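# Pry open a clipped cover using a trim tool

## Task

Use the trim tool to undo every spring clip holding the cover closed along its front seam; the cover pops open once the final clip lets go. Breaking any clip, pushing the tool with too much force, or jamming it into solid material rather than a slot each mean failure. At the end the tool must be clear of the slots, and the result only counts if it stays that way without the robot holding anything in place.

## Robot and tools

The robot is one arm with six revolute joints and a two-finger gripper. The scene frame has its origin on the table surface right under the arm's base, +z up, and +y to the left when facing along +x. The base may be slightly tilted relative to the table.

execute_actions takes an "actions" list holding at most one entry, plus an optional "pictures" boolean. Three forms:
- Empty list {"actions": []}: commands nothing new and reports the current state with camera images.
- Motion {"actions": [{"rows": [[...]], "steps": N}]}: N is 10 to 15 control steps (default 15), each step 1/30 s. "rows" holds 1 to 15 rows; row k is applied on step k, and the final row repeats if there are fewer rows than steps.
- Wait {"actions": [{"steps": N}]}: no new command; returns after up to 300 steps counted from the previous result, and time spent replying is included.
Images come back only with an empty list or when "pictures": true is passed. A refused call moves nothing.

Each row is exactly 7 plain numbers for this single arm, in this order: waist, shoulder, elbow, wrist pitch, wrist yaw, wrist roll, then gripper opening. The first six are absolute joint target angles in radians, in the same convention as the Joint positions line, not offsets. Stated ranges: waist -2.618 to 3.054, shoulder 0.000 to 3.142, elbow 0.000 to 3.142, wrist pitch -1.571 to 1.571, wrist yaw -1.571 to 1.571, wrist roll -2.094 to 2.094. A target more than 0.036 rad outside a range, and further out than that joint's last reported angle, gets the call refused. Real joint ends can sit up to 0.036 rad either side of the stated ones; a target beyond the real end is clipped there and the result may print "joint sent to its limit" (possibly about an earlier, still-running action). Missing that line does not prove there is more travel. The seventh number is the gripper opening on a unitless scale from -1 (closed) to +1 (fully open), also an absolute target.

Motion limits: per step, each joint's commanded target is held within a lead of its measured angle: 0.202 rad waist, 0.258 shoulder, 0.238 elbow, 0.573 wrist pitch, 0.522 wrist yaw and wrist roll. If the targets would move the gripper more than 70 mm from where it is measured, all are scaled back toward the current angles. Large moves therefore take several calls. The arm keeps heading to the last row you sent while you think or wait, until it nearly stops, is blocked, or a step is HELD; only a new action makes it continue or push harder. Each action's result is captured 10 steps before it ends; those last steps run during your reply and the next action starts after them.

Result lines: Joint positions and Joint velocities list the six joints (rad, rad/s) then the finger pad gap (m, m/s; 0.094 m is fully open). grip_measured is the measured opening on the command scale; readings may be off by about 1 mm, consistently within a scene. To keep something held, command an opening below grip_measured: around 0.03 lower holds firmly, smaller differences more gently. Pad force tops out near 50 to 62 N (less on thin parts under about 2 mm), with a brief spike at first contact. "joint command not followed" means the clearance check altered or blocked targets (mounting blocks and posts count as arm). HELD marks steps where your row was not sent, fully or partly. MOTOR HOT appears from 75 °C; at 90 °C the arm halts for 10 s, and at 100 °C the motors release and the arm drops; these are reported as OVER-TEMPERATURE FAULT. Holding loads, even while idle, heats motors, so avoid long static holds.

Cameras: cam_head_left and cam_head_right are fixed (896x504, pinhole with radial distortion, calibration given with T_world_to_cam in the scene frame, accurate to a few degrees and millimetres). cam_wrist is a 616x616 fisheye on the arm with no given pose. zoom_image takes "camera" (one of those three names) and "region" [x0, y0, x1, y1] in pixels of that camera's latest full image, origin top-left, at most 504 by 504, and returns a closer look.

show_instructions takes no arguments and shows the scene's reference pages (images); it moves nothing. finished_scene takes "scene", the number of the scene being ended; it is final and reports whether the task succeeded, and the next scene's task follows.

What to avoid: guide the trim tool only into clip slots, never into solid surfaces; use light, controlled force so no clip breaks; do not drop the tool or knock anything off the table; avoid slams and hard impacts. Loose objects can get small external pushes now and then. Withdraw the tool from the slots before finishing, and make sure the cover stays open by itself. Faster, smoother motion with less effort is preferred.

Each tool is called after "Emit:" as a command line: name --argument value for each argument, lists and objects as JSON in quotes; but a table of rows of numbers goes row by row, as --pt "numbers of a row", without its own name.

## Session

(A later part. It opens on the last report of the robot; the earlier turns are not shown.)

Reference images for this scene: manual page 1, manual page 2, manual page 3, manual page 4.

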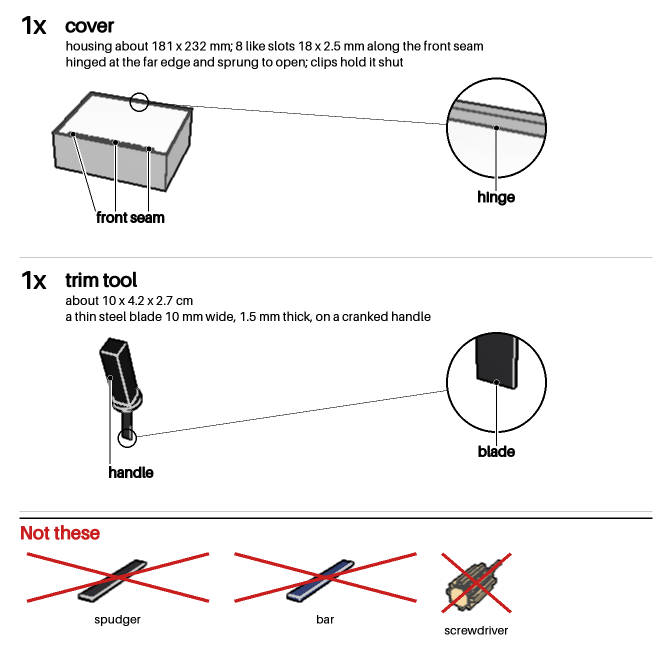

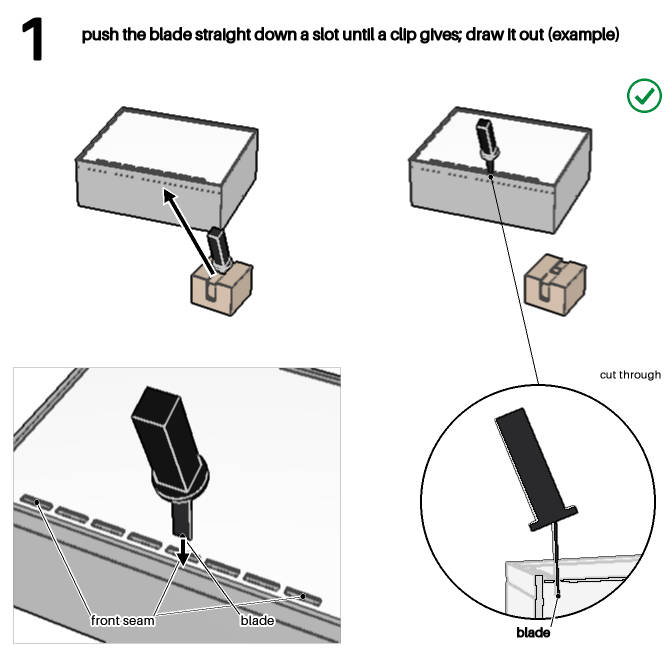

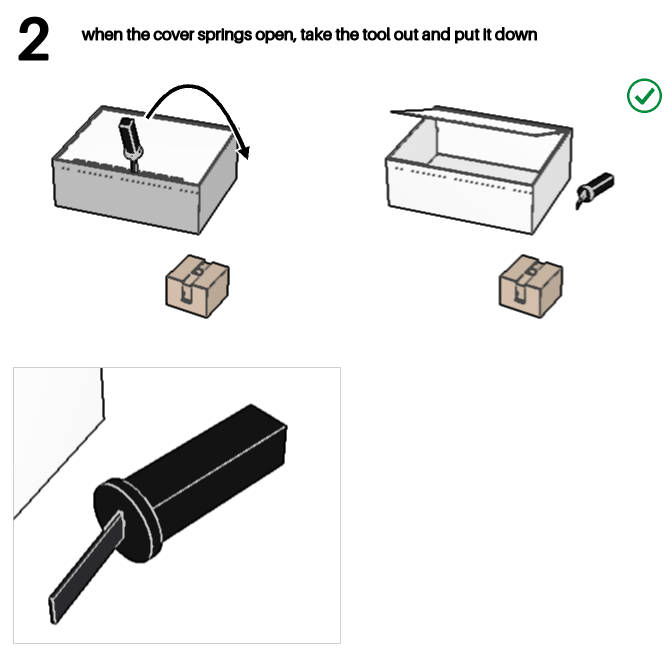

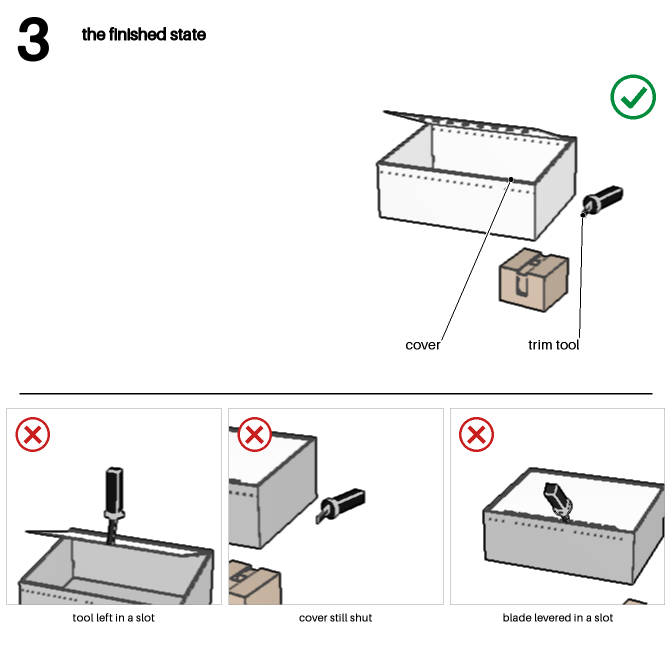

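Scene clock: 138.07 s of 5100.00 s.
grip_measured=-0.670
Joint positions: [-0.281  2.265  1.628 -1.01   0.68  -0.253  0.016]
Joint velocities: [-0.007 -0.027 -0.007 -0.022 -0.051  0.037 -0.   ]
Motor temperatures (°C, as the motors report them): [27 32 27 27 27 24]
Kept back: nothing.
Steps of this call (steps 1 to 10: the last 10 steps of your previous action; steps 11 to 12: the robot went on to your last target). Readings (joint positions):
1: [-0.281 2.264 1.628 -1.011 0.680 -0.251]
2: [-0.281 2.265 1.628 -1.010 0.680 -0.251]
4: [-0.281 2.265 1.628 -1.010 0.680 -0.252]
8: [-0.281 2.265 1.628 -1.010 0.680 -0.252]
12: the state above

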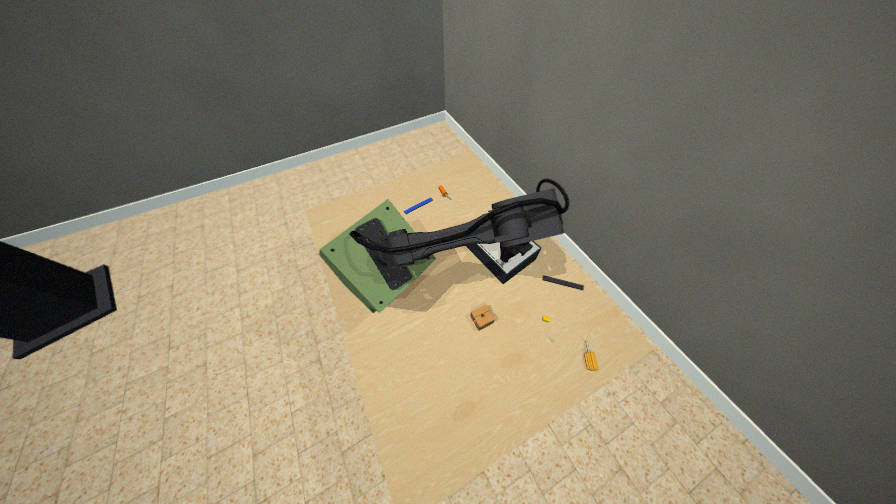

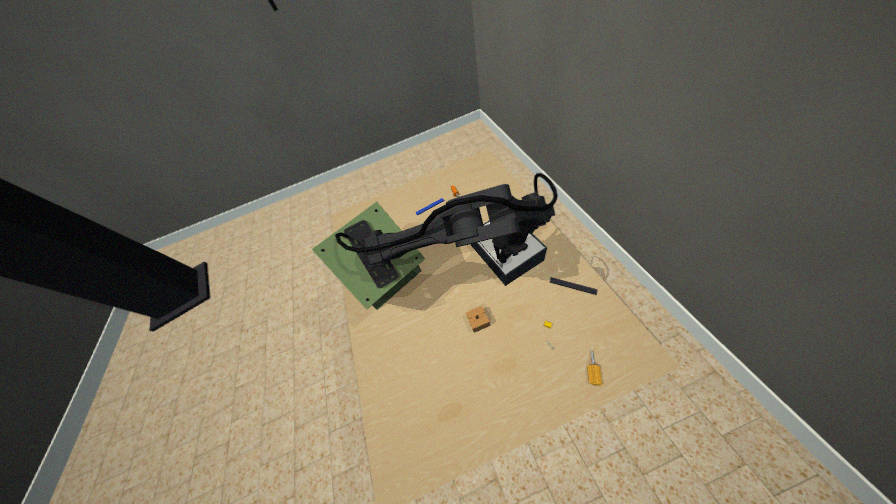

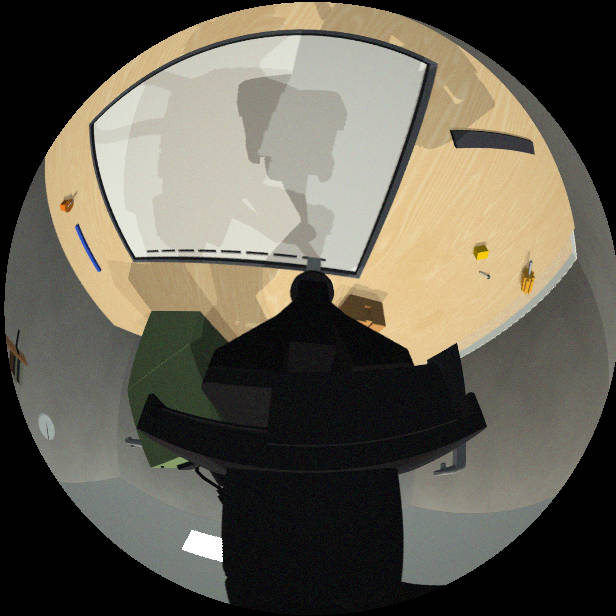

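Emit:
execute_actions --actions '[]'

Scene clock: 139.70 s of 5100.00 s.
grip_measured=-0.670
Joint positions: [-0.281  2.265  1.628 -1.01   0.68  -0.253  0.016]
Joint velocities: [ 0.012 -0.007  0.002 -0.007 -0.037 -0.037 -0.   ]
Motor temperatures (°C, as the motors report them): [27 32 27 27 27 24]
Kept back: nothing.
Steps of this call (steps 1 to 15: the robot went on to your last target; steps 16 to 49: nothing new was sent). Readings (joint positions):
1: [-0.281 2.265 1.628 -1.010 0.680 -0.253]
2: [-0.281 2.265 1.628 -1.010 0.680 -0.253]
4: [-0.281 2.265 1.628 -1.010 0.680 -0.253]
8: [-0.281 2.265 1.628 -1.010 0.680 -0.253]
49: the state above
The arm was judged still, so your last target was given up. Only a new action makes it travel on or press farther. Fingers that are still opening or closing keep moving.

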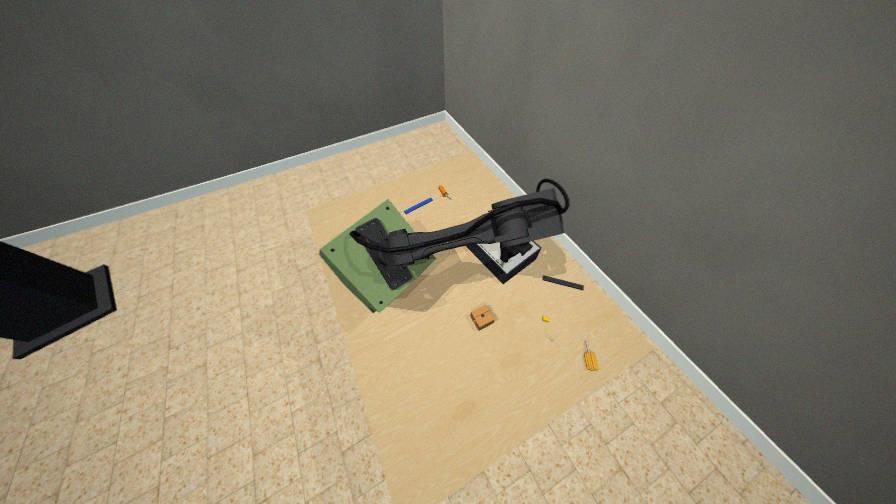

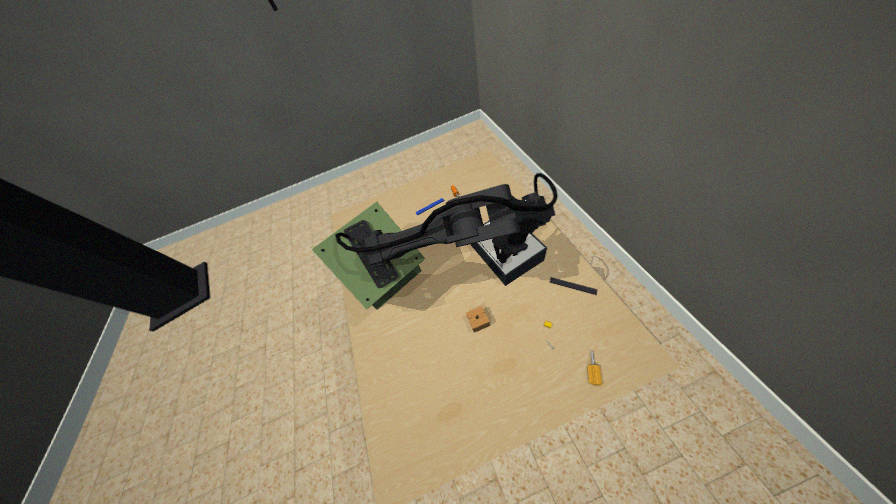

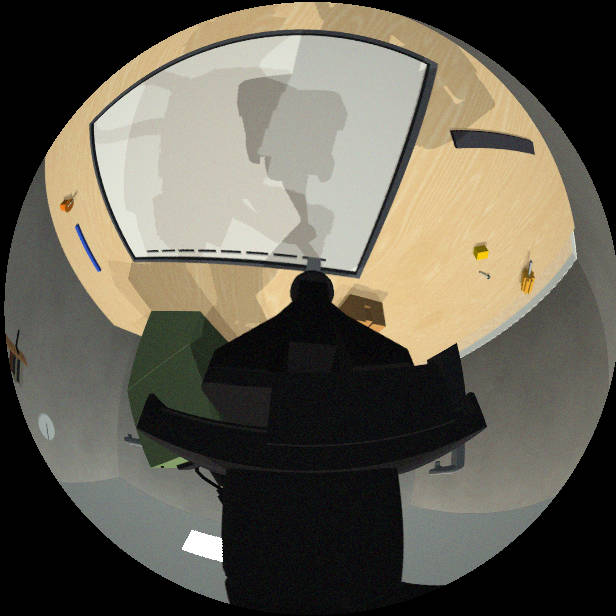

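Emit:
show_instructions

Emit:
zoom_image --camera "cam_wrist" --region '[130, 215, 345, 285]'

Reference images for this scene: manual page 1, manual page 2, manual page 3, manual page 4.

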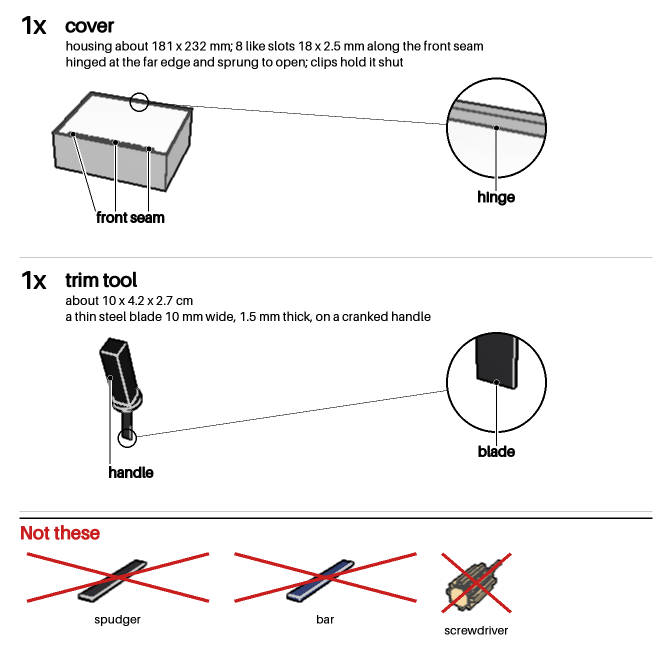

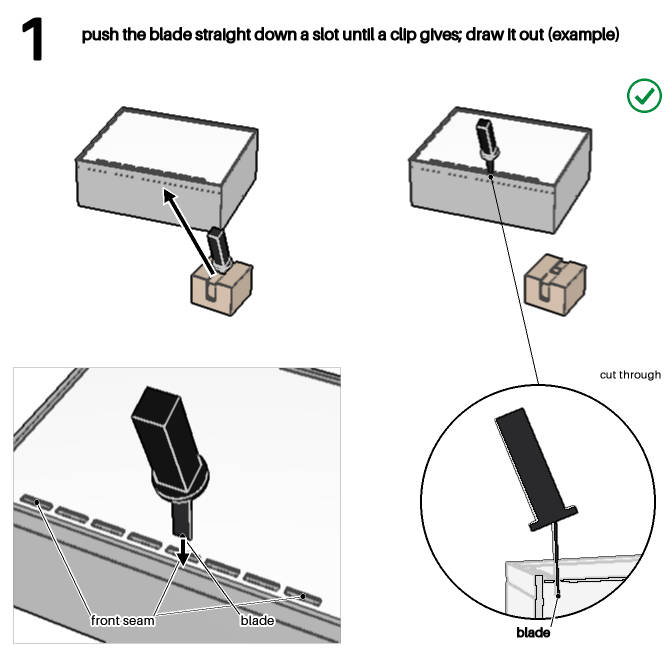

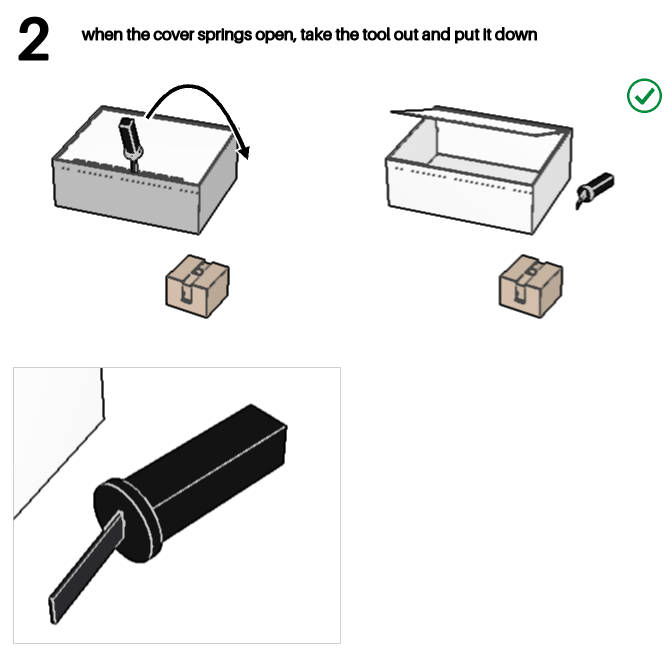

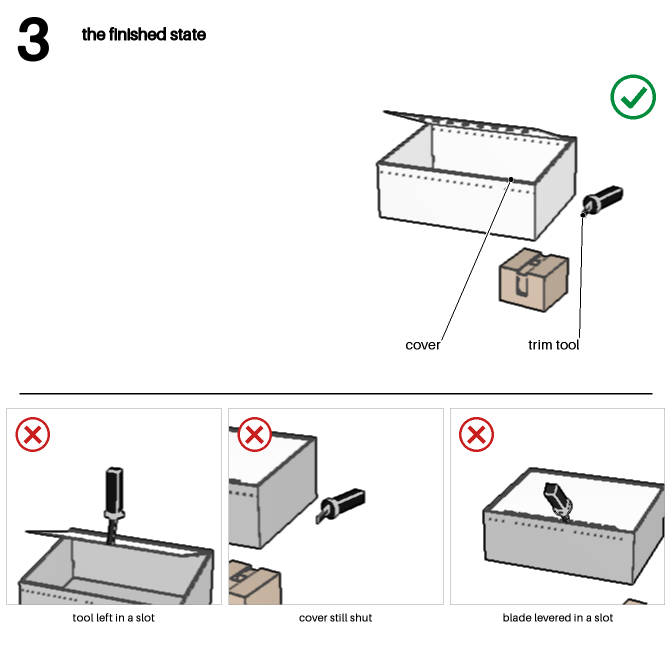

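Region (130, 215, 345, 285) of cam_wrist's 616x616 image, scaled by 2.344, with more detail than that image has; it fills the top 164 rows of this view, and the rest is white.

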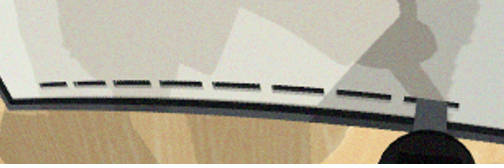

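Emit:
zoom_image --camera "cam_head_left" --region '[460, 225, 550, 290]'

Emit:
zoom_image --camera "cam_head_right" --region '[465, 225, 555, 290]'

Region (460, 225, 550, 290) of cam_head_left's 896x504 image, scaled by 5.600, with more detail than that image has.

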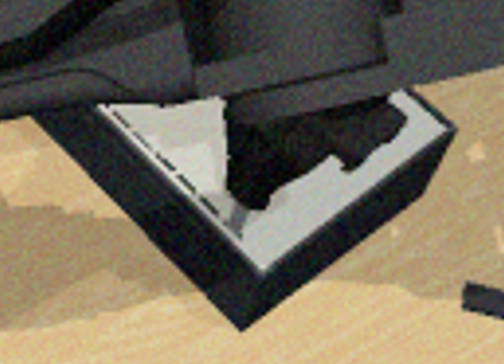

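Region (465, 225, 555, 290) of cam_head_right's 896x504 image, scaled by 5.600, with more detail than that image has.

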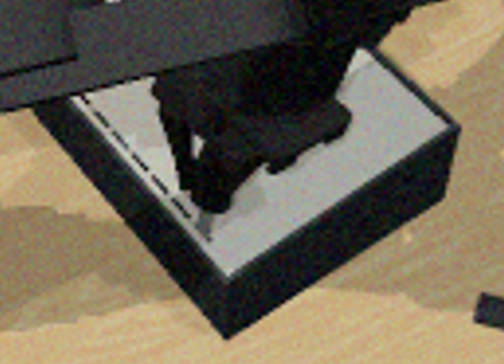

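Emit:
execute_actions --actions '[{"rows":[[-0.293,2.291,1.652,-0.982,0.685,-0.264,-0.715],[-0.293,2.291,1.652,-0.982,0.685,-0.264,-0.715],[-0.277,2.281,1.652,-0.994,0.685,-0.264,-0.715]],"steps":12}]'

Emit:
execute_actions --actions '[{"steps":12}]' --pictures true

Emit:
zoom_image --camera "cam_wrist" --region '[275, 215, 345, 285]'

Scene clock: 141.20 s of 5100.00 s.
grip_measured=-0.670
Joint positions: [-0.283  2.267  1.628 -1.007  0.68  -0.253  0.016]
Joint velocities: [-0.037  0.042 -0.007  0.11  -0.037  0.037 -0.   ]
Motor temperatures (°C, as the motors report them): [27 32 27 27 27 24]
Steps of this call (steps 1 to 43: nothing new was sent; steps 44 to 45: the first 2 steps of this action). Readings (joint positions):
44: [-0.282 2.266 1.628 -1.009 0.680 -0.253]
45: the state above

Scene clock: 141.60 s of 5100.00 s.
grip_measured=-0.670
Joint positions: [-0.283  2.267  1.628 -1.006  0.68  -0.254  0.015]
Joint velocities: [ 0.002  0.007  0.007 -0.037  0.022 -0.022 -0.   ]
Motor temperatures (°C, as the motors report them): [27 32 27 27 27 24]
Kept back: nothing.
Steps of this call (steps 1 to 10: the last 10 steps of your previous action; steps 11 to 12: the robot went on to your last target). Readings (joint positions):
1: [-0.283 2.267 1.628 -1.006 0.680 -0.253]
2: [-0.283 2.267 1.628 -1.006 0.680 -0.253]
4: [-0.283 2.267 1.628 -1.006 0.680 -0.254]
8: [-0.283 2.267 1.628 -1.006 0.680 -0.254]
12: the state above

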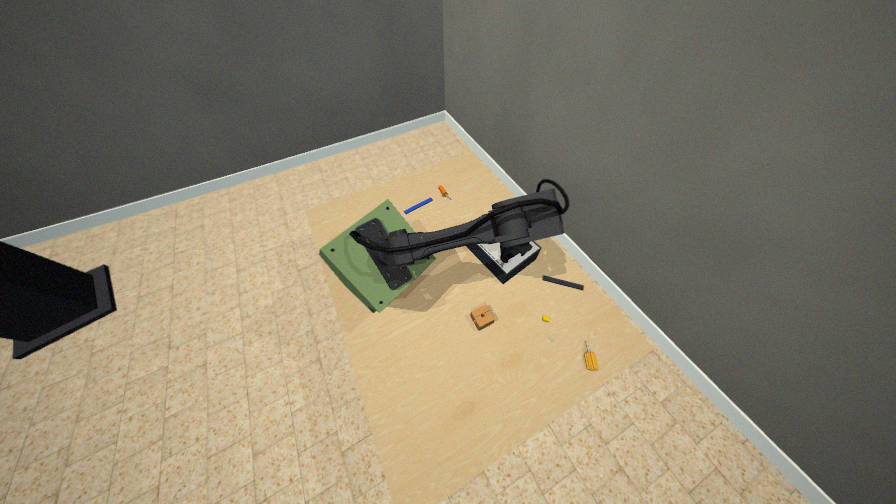

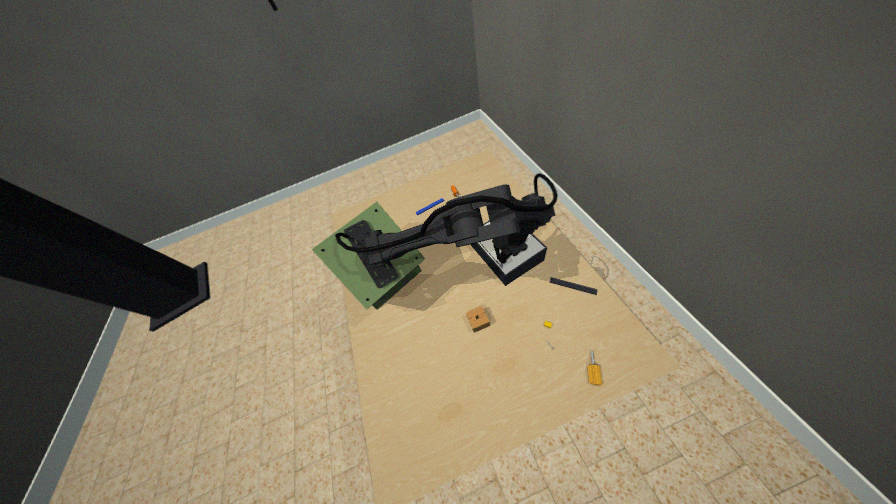

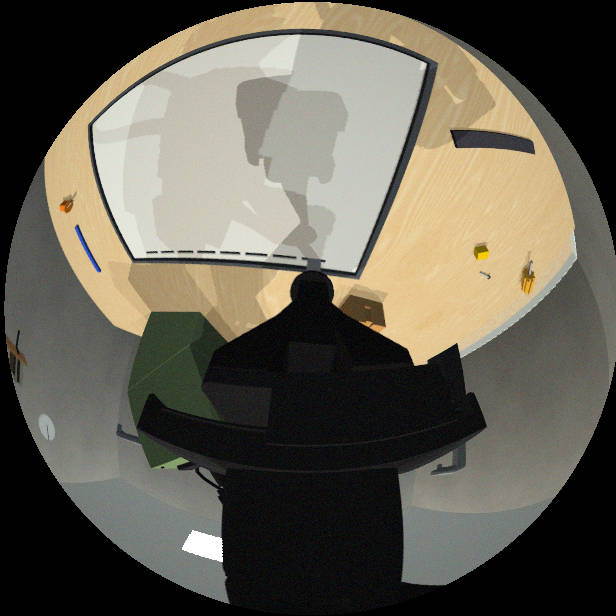

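Region (275, 215, 345, 285) of cam_wrist's 616x616 image, scaled by 7.200, with more detail than that image has.

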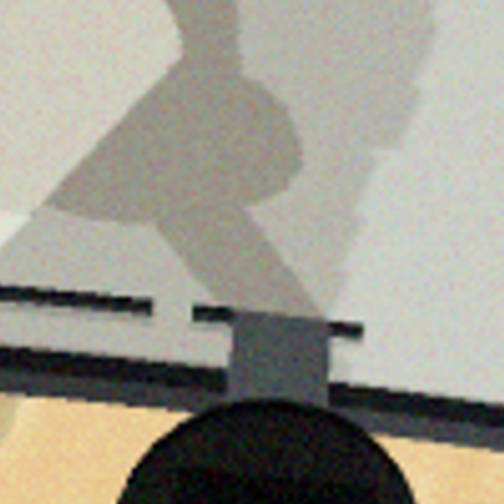

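Emit:
execute_actions --actions '[{"rows":[[-0.300,2.297,1.652,-0.978,0.685,-0.264,-0.715],[-0.306,2.305,1.652,-0.974,0.685,-0.266,-0.715],[-0.310,2.309,1.652,-0.972,0.685,-0.266,-0.715]],"steps":15}]'

Scene clock: 142.13 s of 5100.00 s.
grip_measured=-0.670
Joint positions: [-0.288  2.272  1.628 -1.     0.68  -0.254  0.015]
Joint velocities: [-0.007 -0.017  0.007 -0.022  0.081  0.037  0.   ]
Motor temperatures (°C, as the motors report them): [27 32 27 27 27 24]
Steps of this call (steps 1 to 11: the robot went on to your last target; steps 12 to 16: the first 5 steps of this action). Readings (joint positions):
12: [-0.284 2.268 1.628 -1.005 0.680 -0.254]
13: [-0.286 2.269 1.628 -1.004 0.680 -0.254]
15: [-0.288 2.271 1.628 -1.000 0.680 -0.254]
16: the state above

Emit:
execute_actions --actions '[{"steps":10}]' --pictures true

Emit:
zoom_image --camera "cam_wrist" --region '[275, 215, 345, 285]'

Scene clock: 142.47 s of 5100.00 s.
grip_measured=-0.670
Joint positions: [-0.288  2.272  1.628 -1.     0.68  -0.254  0.015]
Joint velocities: [-0.012 -0.002 -0.007 -0.051 -0.037 -0.022 -0.001]
Motor temperatures (°C, as the motors report them): [27 32 27 27 27 24]
Kept back: nothing.
Steps of this call (steps 1 to 10: the last 10 steps of your previous action). Readings (joint positions):
1: [-0.288 2.272 1.628 -1.000 0.680 -0.254]
2: [-0.288 2.272 1.628 -1.000 0.680 -0.254]
4: [-0.288 2.272 1.628 -1.000 0.680 -0.254]
8: [-0.288 2.272 1.628 -1.000 0.680 -0.254]
10: the state above

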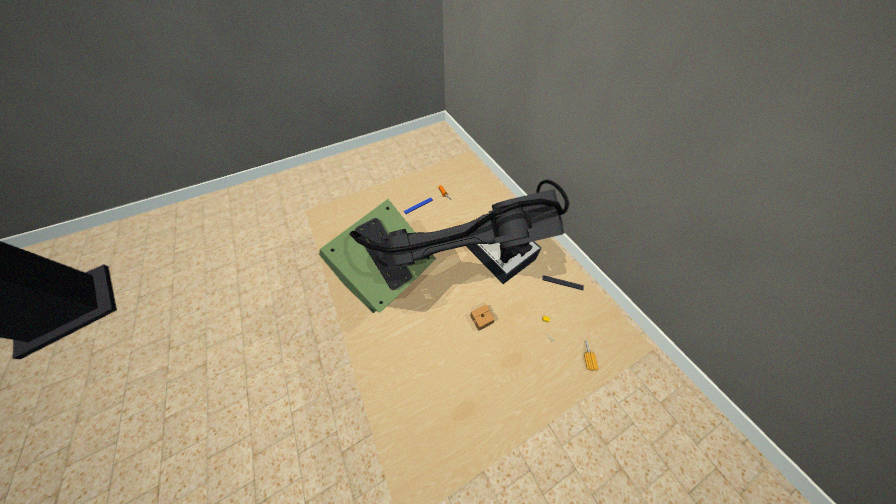

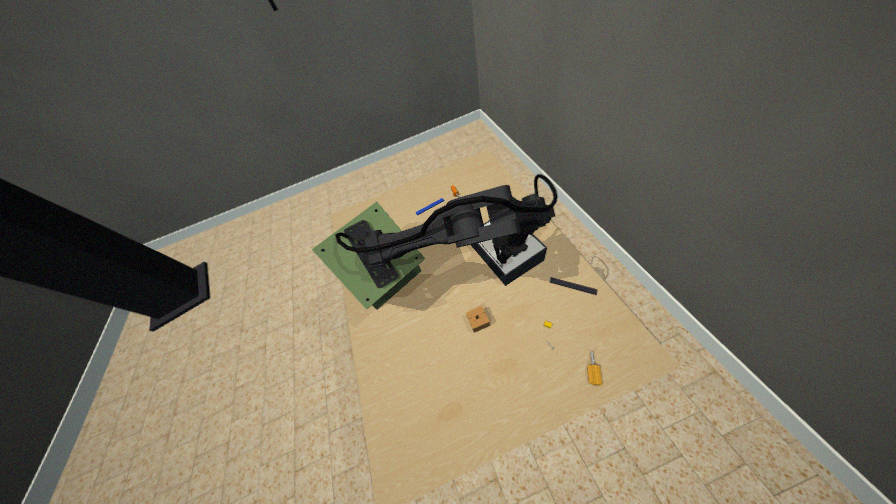

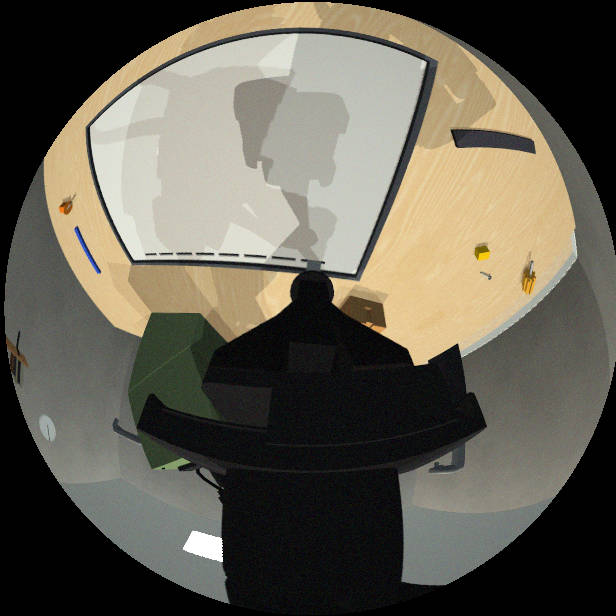

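Region (275, 215, 345, 285) of cam_wrist's 616x616 image, scaled by 7.200, with more detail than that image has.

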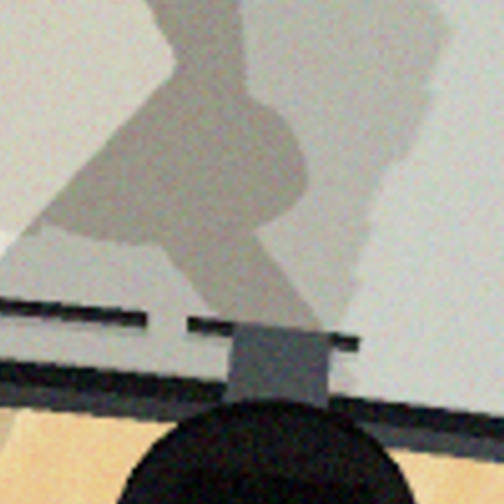

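Emit:
execute_actions --actions '[{"rows":[[-0.312,2.311,1.652,-0.970,0.685,-0.266,-0.715],[-0.316,2.316,1.652,-0.968,0.685,-0.266,-0.715],[-0.319,2.320,1.652,-0.966,0.685,-0.266,-0.715]],"steps":15}]'

Emit:
execute_actions --actions '[{"steps":10}]'

Scene clock: 143.20 s of 5100.00 s.
grip_measured=-0.670
Joint positions: [-0.289  2.272  1.628 -1.     0.679 -0.254  0.015]
Joint velocities: [ 0.002  0.007 -0.007 -0.022 -0.007 -0.051  0.   ]
Motor temperatures (°C, as the motors report them): [27 32 27 27 27 24]
Steps of this call (steps 1 to 15: the robot went on to your last target; steps 16 to 17: nothing new was sent; steps 18 to 22: the first 5 steps of this action). Readings (joint positions):
18: [-0.288 2.272 1.628 -1.000 0.680 -0.254]
19: [-0.288 2.272 1.628 -1.000 0.680 -0.254]
21: [-0.289 2.272 1.628 -1.000 0.679 -0.254]
22: the state above

Scene clock: 143.53 s of 5100.00 s.
grip_measured=-0.670
Joint positions: [-0.289  2.272  1.628 -1.     0.679 -0.254  0.015]
Joint velocities: [-0.017 -0.002 -0.022 -0.051  0.007 -0.095 -0.   ]
Motor temperatures (°C, as the motors report them): [27 32 27 27 27 24]
Kept back: nothing.
Steps of this call (steps 1 to 10: the last 10 steps of your previous action). Readings (joint positions):
1: [-0.289 2.272 1.628 -1.000 0.679 -0.254]
2: [-0.289 2.272 1.628 -1.000 0.679 -0.254]
4: [-0.289 2.272 1.628 -1.000 0.679 -0.254]
8: [-0.289 2.272 1.628 -1.000 0.679 -0.254]
10: the state above

Emit:
execute_actions --actions '[{"rows":[[-0.280,2.268,1.652,-1.010,0.685,-0.262,-0.715],[-0.270,2.262,1.652,-1.018,0.685,-0.260,-0.715],[-0.265,2.257,1.652,-1.024,0.685,-0.257,-0.715],[-0.262,2.252,1.652,-1.030,0.685,-0.254,-0.715],[-0.259,2.248,1.652,-1.035,0.685,-0.251,-0.715],[-0.256,2.244,1.652,-1.040,0.685,-0.248,-0.715],[-0.253,2.240,1.652,-1.045,0.685,-0.246,-0.715],[-0.250,2.236,1.652,-1.050,0.685,-0.243,-0.715],[-0.247,2.232,1.652,-1.055,0.685,-0.240,-0.715],[-0.245,2.229,1.652,-1.060,0.685,-0.238,-0.715]],"steps":15}]'

Emit:
execute_actions --actions '[{"steps":15}]' --pictures true

Emit:
zoom_image --camera "cam_wrist" --region '[245, 200, 345, 285]'

Scene clock: 144.67 s of 5100.00 s.
grip_measured=-0.670
Joint positions: [-0.286  2.271  1.628 -1.001  0.682 -0.254  0.015]
Joint velocities: [ 0.007 -0.007 -0.012 -0.081  0.007 -0.037 -0.   ]
Motor temperatures (°C, as the motors report them): [27 32 27 27 27 24]
Steps of this call (steps 1 to 15: the robot went on to your last target; steps 16 to 29: nothing new was sent; steps 30 to 34: the first 5 steps of this action). Readings (joint positions):
30: [-0.288 2.271 1.628 -1.000 0.679 -0.254]
31: [-0.287 2.271 1.628 -1.000 0.679 -0.254]
33: [-0.286 2.271 1.628 -1.000 0.681 -0.254]
34: the state above

Scene clock: 145.17 s of 5100.00 s.
grip_measured=-0.670
Joint positions: [-0.262  2.243  1.628 -1.041  0.683 -0.247  0.015]
Joint velocities: [-0.002 -0.007 -0.002 -0.007 -0.11   0.037 -0.001]
Motor temperatures (°C, as the motors report them): [27 32 27 27 27 24]
Kept back: nothing.
Steps of this call (steps 1 to 10: the last 10 steps of your previous action; steps 11 to 15: the robot went on to your last target). Readings (joint positions):
1: [-0.285 2.271 1.628 -1.001 0.682 -0.253]
2: [-0.285 2.271 1.628 -1.001 0.682 -0.253]
4: [-0.284 2.269 1.628 -1.003 0.683 -0.250]
8: [-0.270 2.252 1.628 -1.026 0.683 -0.248]
15: the state above

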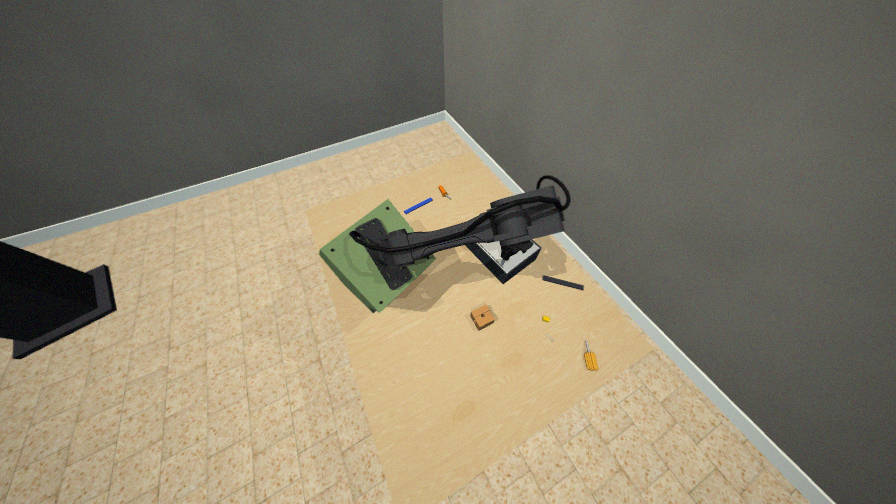

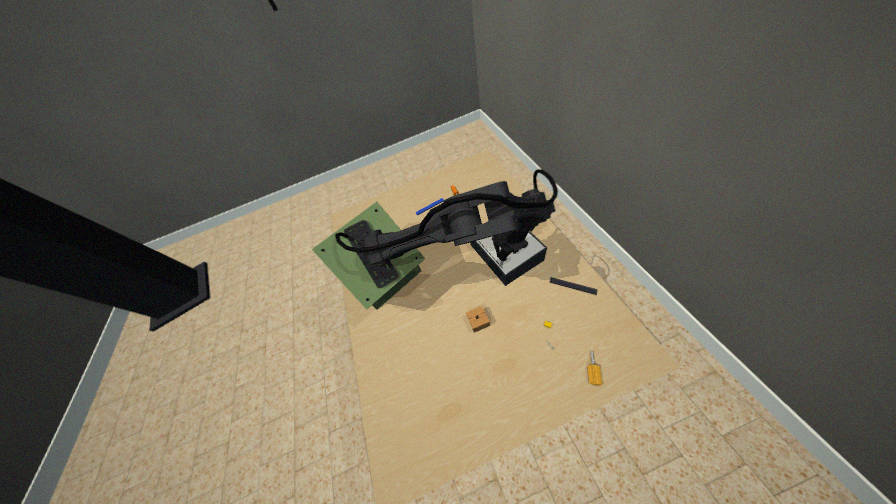

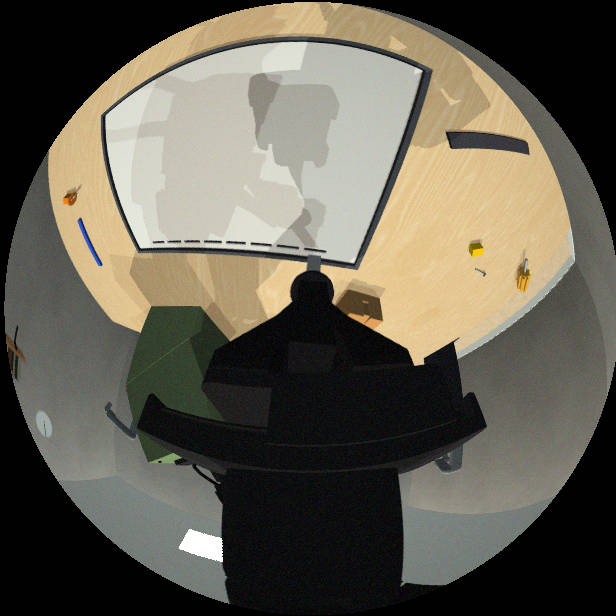

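Region (245, 200, 345, 285) of cam_wrist's 616x616 image, scaled by 5.040, with more detail than that image has; it fills the top 428 rows of this view, and the rest is white.

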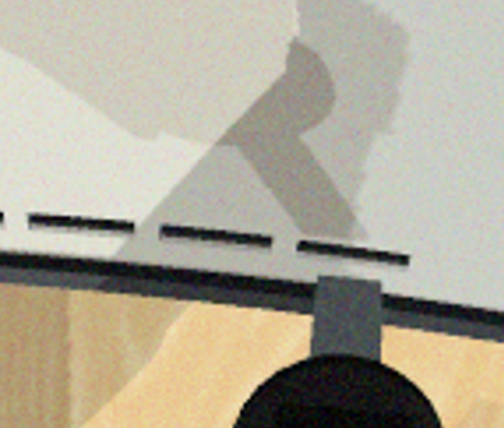

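Emit:
execute_actions --actions '[{"rows":[[-0.235,2.250,1.59,-1.035,0.680,-0.230,-0.715],[-0.225,2.254,1.57,-1.030,0.678,-0.220,-0.715],[-0.215,2.258,1.555,-1.026,0.677,-0.210,-0.715],[-0.205,2.261,1.550,-1.022,0.676,-0.200,-0.715],[-0.198,2.264,1.550,-1.018,0.675,-0.192,-0.715],[-0.195,2.266,1.550,-1.015,0.675,-0.186,-0.715],[-0.195,2.268,1.560,-1.013,0.675,-0.182,-0.715],[-0.200,2.268,1.570,-1.012,0.675,-0.182,-0.715],[-0.204,2.268,1.578,-1.012,0.675,-0.182,-0.715]],"steps":15}]'

Emit:
execute_actions --actions '[{"steps":18}]' --pictures true

Emit:
zoom_image --camera "cam_wrist" --region '[245, 200, 345, 285]'

Scene clock: 146.77 s of 5100.00 s.
grip_measured=-0.670
Joint positions: [-0.245  2.245  1.585 -1.038  0.683 -0.226  0.015]
Joint velocities: [ 0.232  0.037 -0.339  0.022  0.022  0.154  0.002]
Motor temperatures (°C, as the motors report them): [27 32 27 27 27 24]
Steps of this call (steps 1 to 15: the robot went on to your last target; steps 16 to 43: nothing new was sent; steps 44 to 48: the first 5 steps of this action). Readings (joint positions):
44: [-0.262 2.243 1.626 -1.044 0.683 -0.245]
45: [-0.261 2.243 1.620 -1.042 0.683 -0.242]
47: [-0.252 2.243 1.597 -1.038 0.683 -0.232]
48: the state above

Scene clock: 147.37 s of 5100.00 s.
grip_measured=-0.670
Joint positions: [-0.212  2.26   1.573 -1.031  0.681 -0.191  0.015]
Joint velocities: [-0.012  0.002 -0.002 -0.007 -0.022  0.037 -0.001]
Motor temperatures (°C, as the motors report them): [27 32 27 27 27 24]
Kept back: nothing.
Steps of this call (steps 1 to 10: the last 10 steps of your previous action; steps 11 to 18: the robot went on to your last target). Readings (joint positions):
1: [-0.236 2.248 1.576 -1.038 0.683 -0.220]
2: [-0.227 2.252 1.573 -1.038 0.682 -0.214]
4: [-0.214 2.259 1.573 -1.035 0.681 -0.206]
8: [-0.212 2.260 1.573 -1.032 0.681 -0.197]
18: the state above

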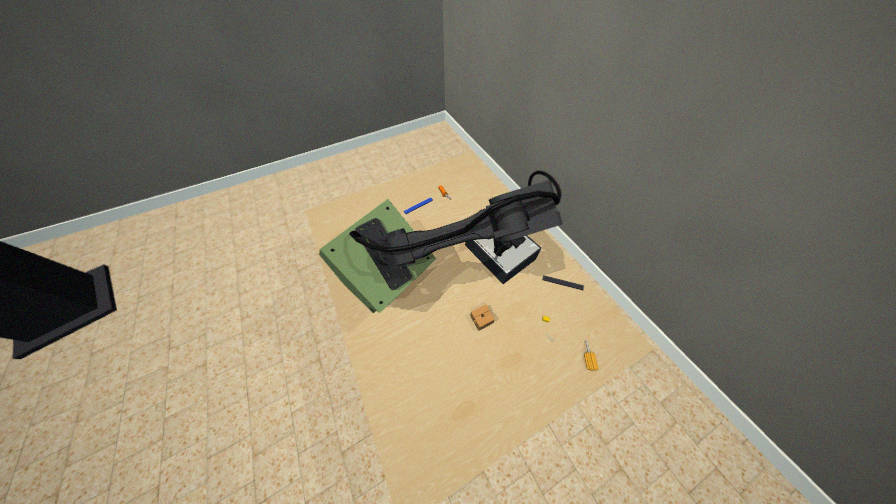

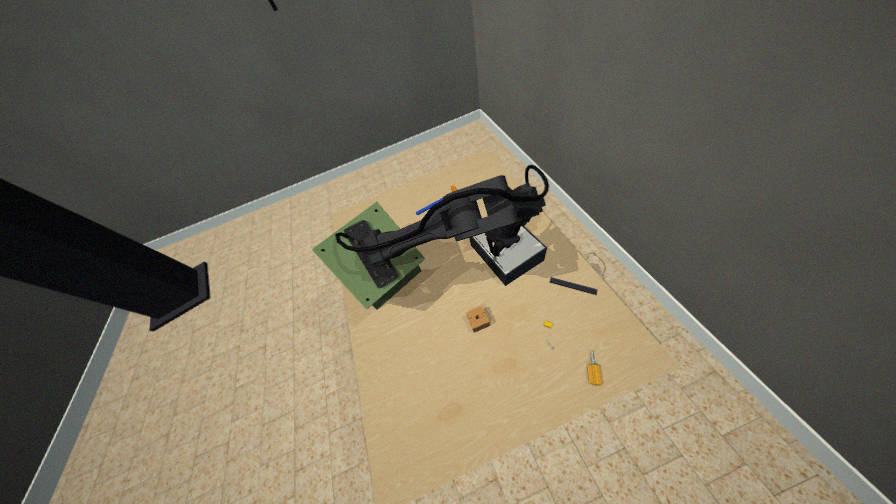

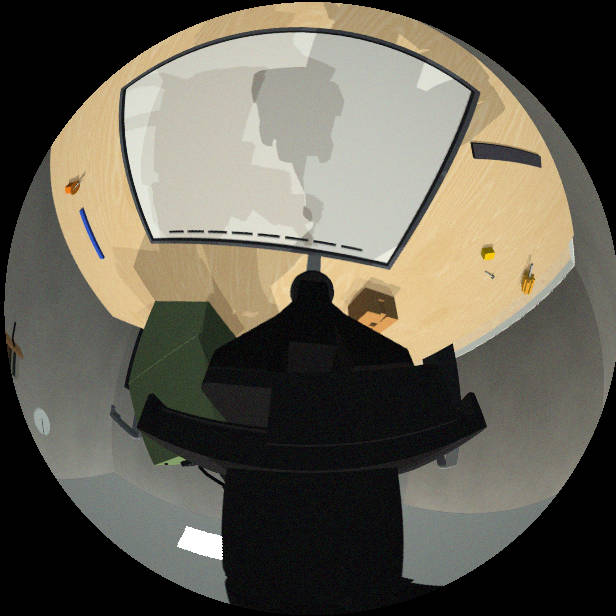

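Region (245, 200, 345, 285) of cam_wrist's 616x616 image, scaled by 5.040, with more detail than that image has; it fills the top 428 rows of this view, and the rest is white.

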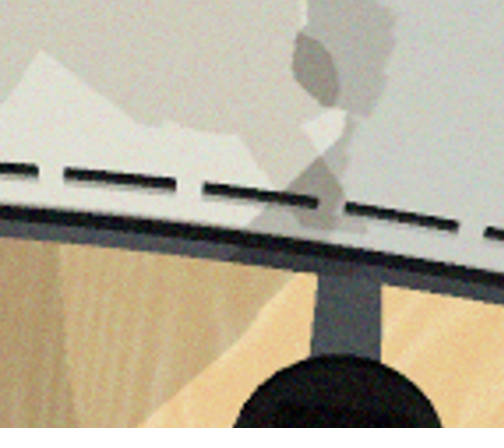

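Emit:
execute_actions --actions '[{"rows":[[-0.204,2.268,1.614,-1.006,0.668,-0.182,-0.715]],"steps":12}]'

Emit:
execute_actions --actions '[{"steps":15}]' --pictures true

Emit:
zoom_image --camera "cam_wrist" --region '[245, 200, 345, 285]'

Scene clock: 148.40 s of 5100.00 s.
grip_measured=-0.670
Joint positions: [-0.212  2.26   1.577 -1.03   0.68  -0.19   0.015]
Joint velocities: [-0.002  0.002  0.071  0.095  0.037  0.007 -0.001]
Motor temperatures (°C, as the motors report them): [27 32 27 27 27 24]
Steps of this call (steps 1 to 15: the robot went on to your last target; steps 16 to 29: nothing new was sent; steps 30 to 31: the first 2 steps of this action). Readings (joint positions):
30: [-0.212 2.260 1.574 -1.031 0.680 -0.190]
31: the state above

Scene clock: 148.90 s of 5100.00 s.
grip_measured=-0.670
Joint positions: [-0.212  2.26   1.587 -1.024  0.68  -0.19   0.015]
Joint velocities: [-0.002 -0.017  0.007 -0.051 -0.022  0.022  0.001]
Motor temperatures (°C, as the motors report them): [27 32 27 27 27 24]
Kept back: nothing.
Steps of this call (steps 1 to 10: the last 10 steps of your previous action; steps 11 to 15: the robot went on to your last target). Readings (joint positions):
1: [-0.212 2.260 1.580 -1.029 0.680 -0.190]
2: [-0.212 2.260 1.583 -1.028 0.680 -0.190]
4: [-0.212 2.260 1.587 -1.025 0.680 -0.190]
8: [-0.212 2.260 1.587 -1.024 0.680 -0.190]
15: the state above

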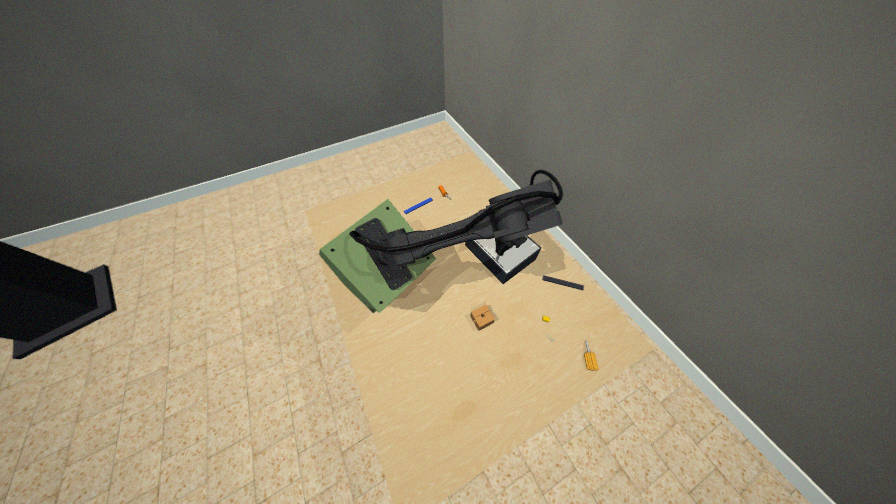

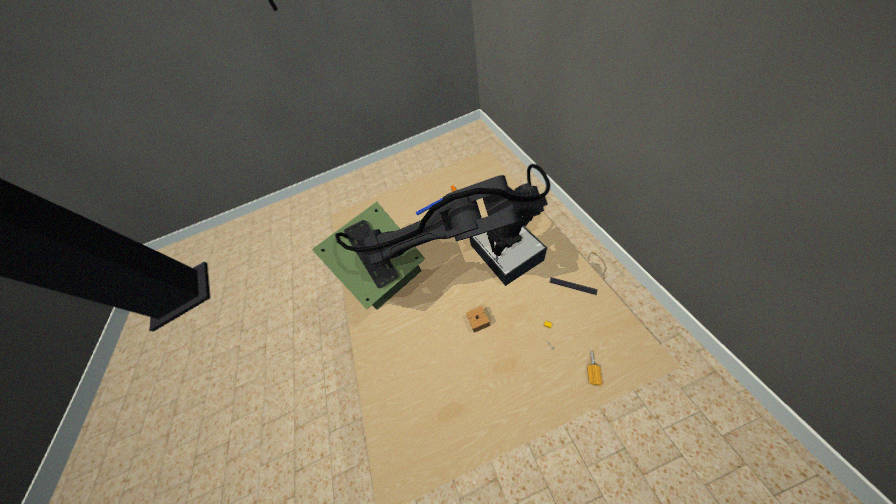

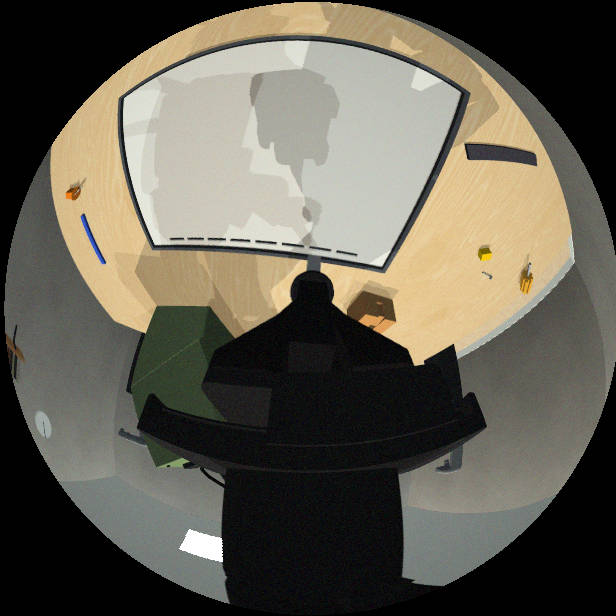

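Region (245, 200, 345, 285) of cam_wrist's 616x616 image, scaled by 5.040, with more detail than that image has; it fills the top 428 rows of this view, and the rest is white.

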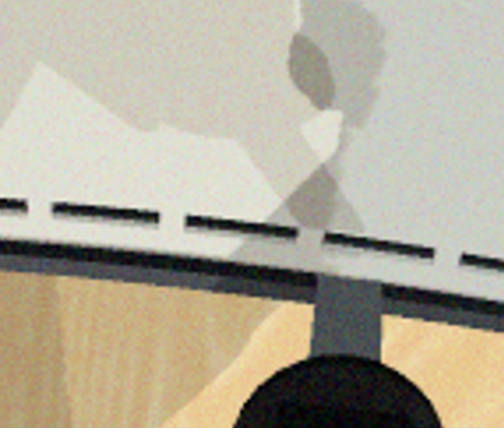

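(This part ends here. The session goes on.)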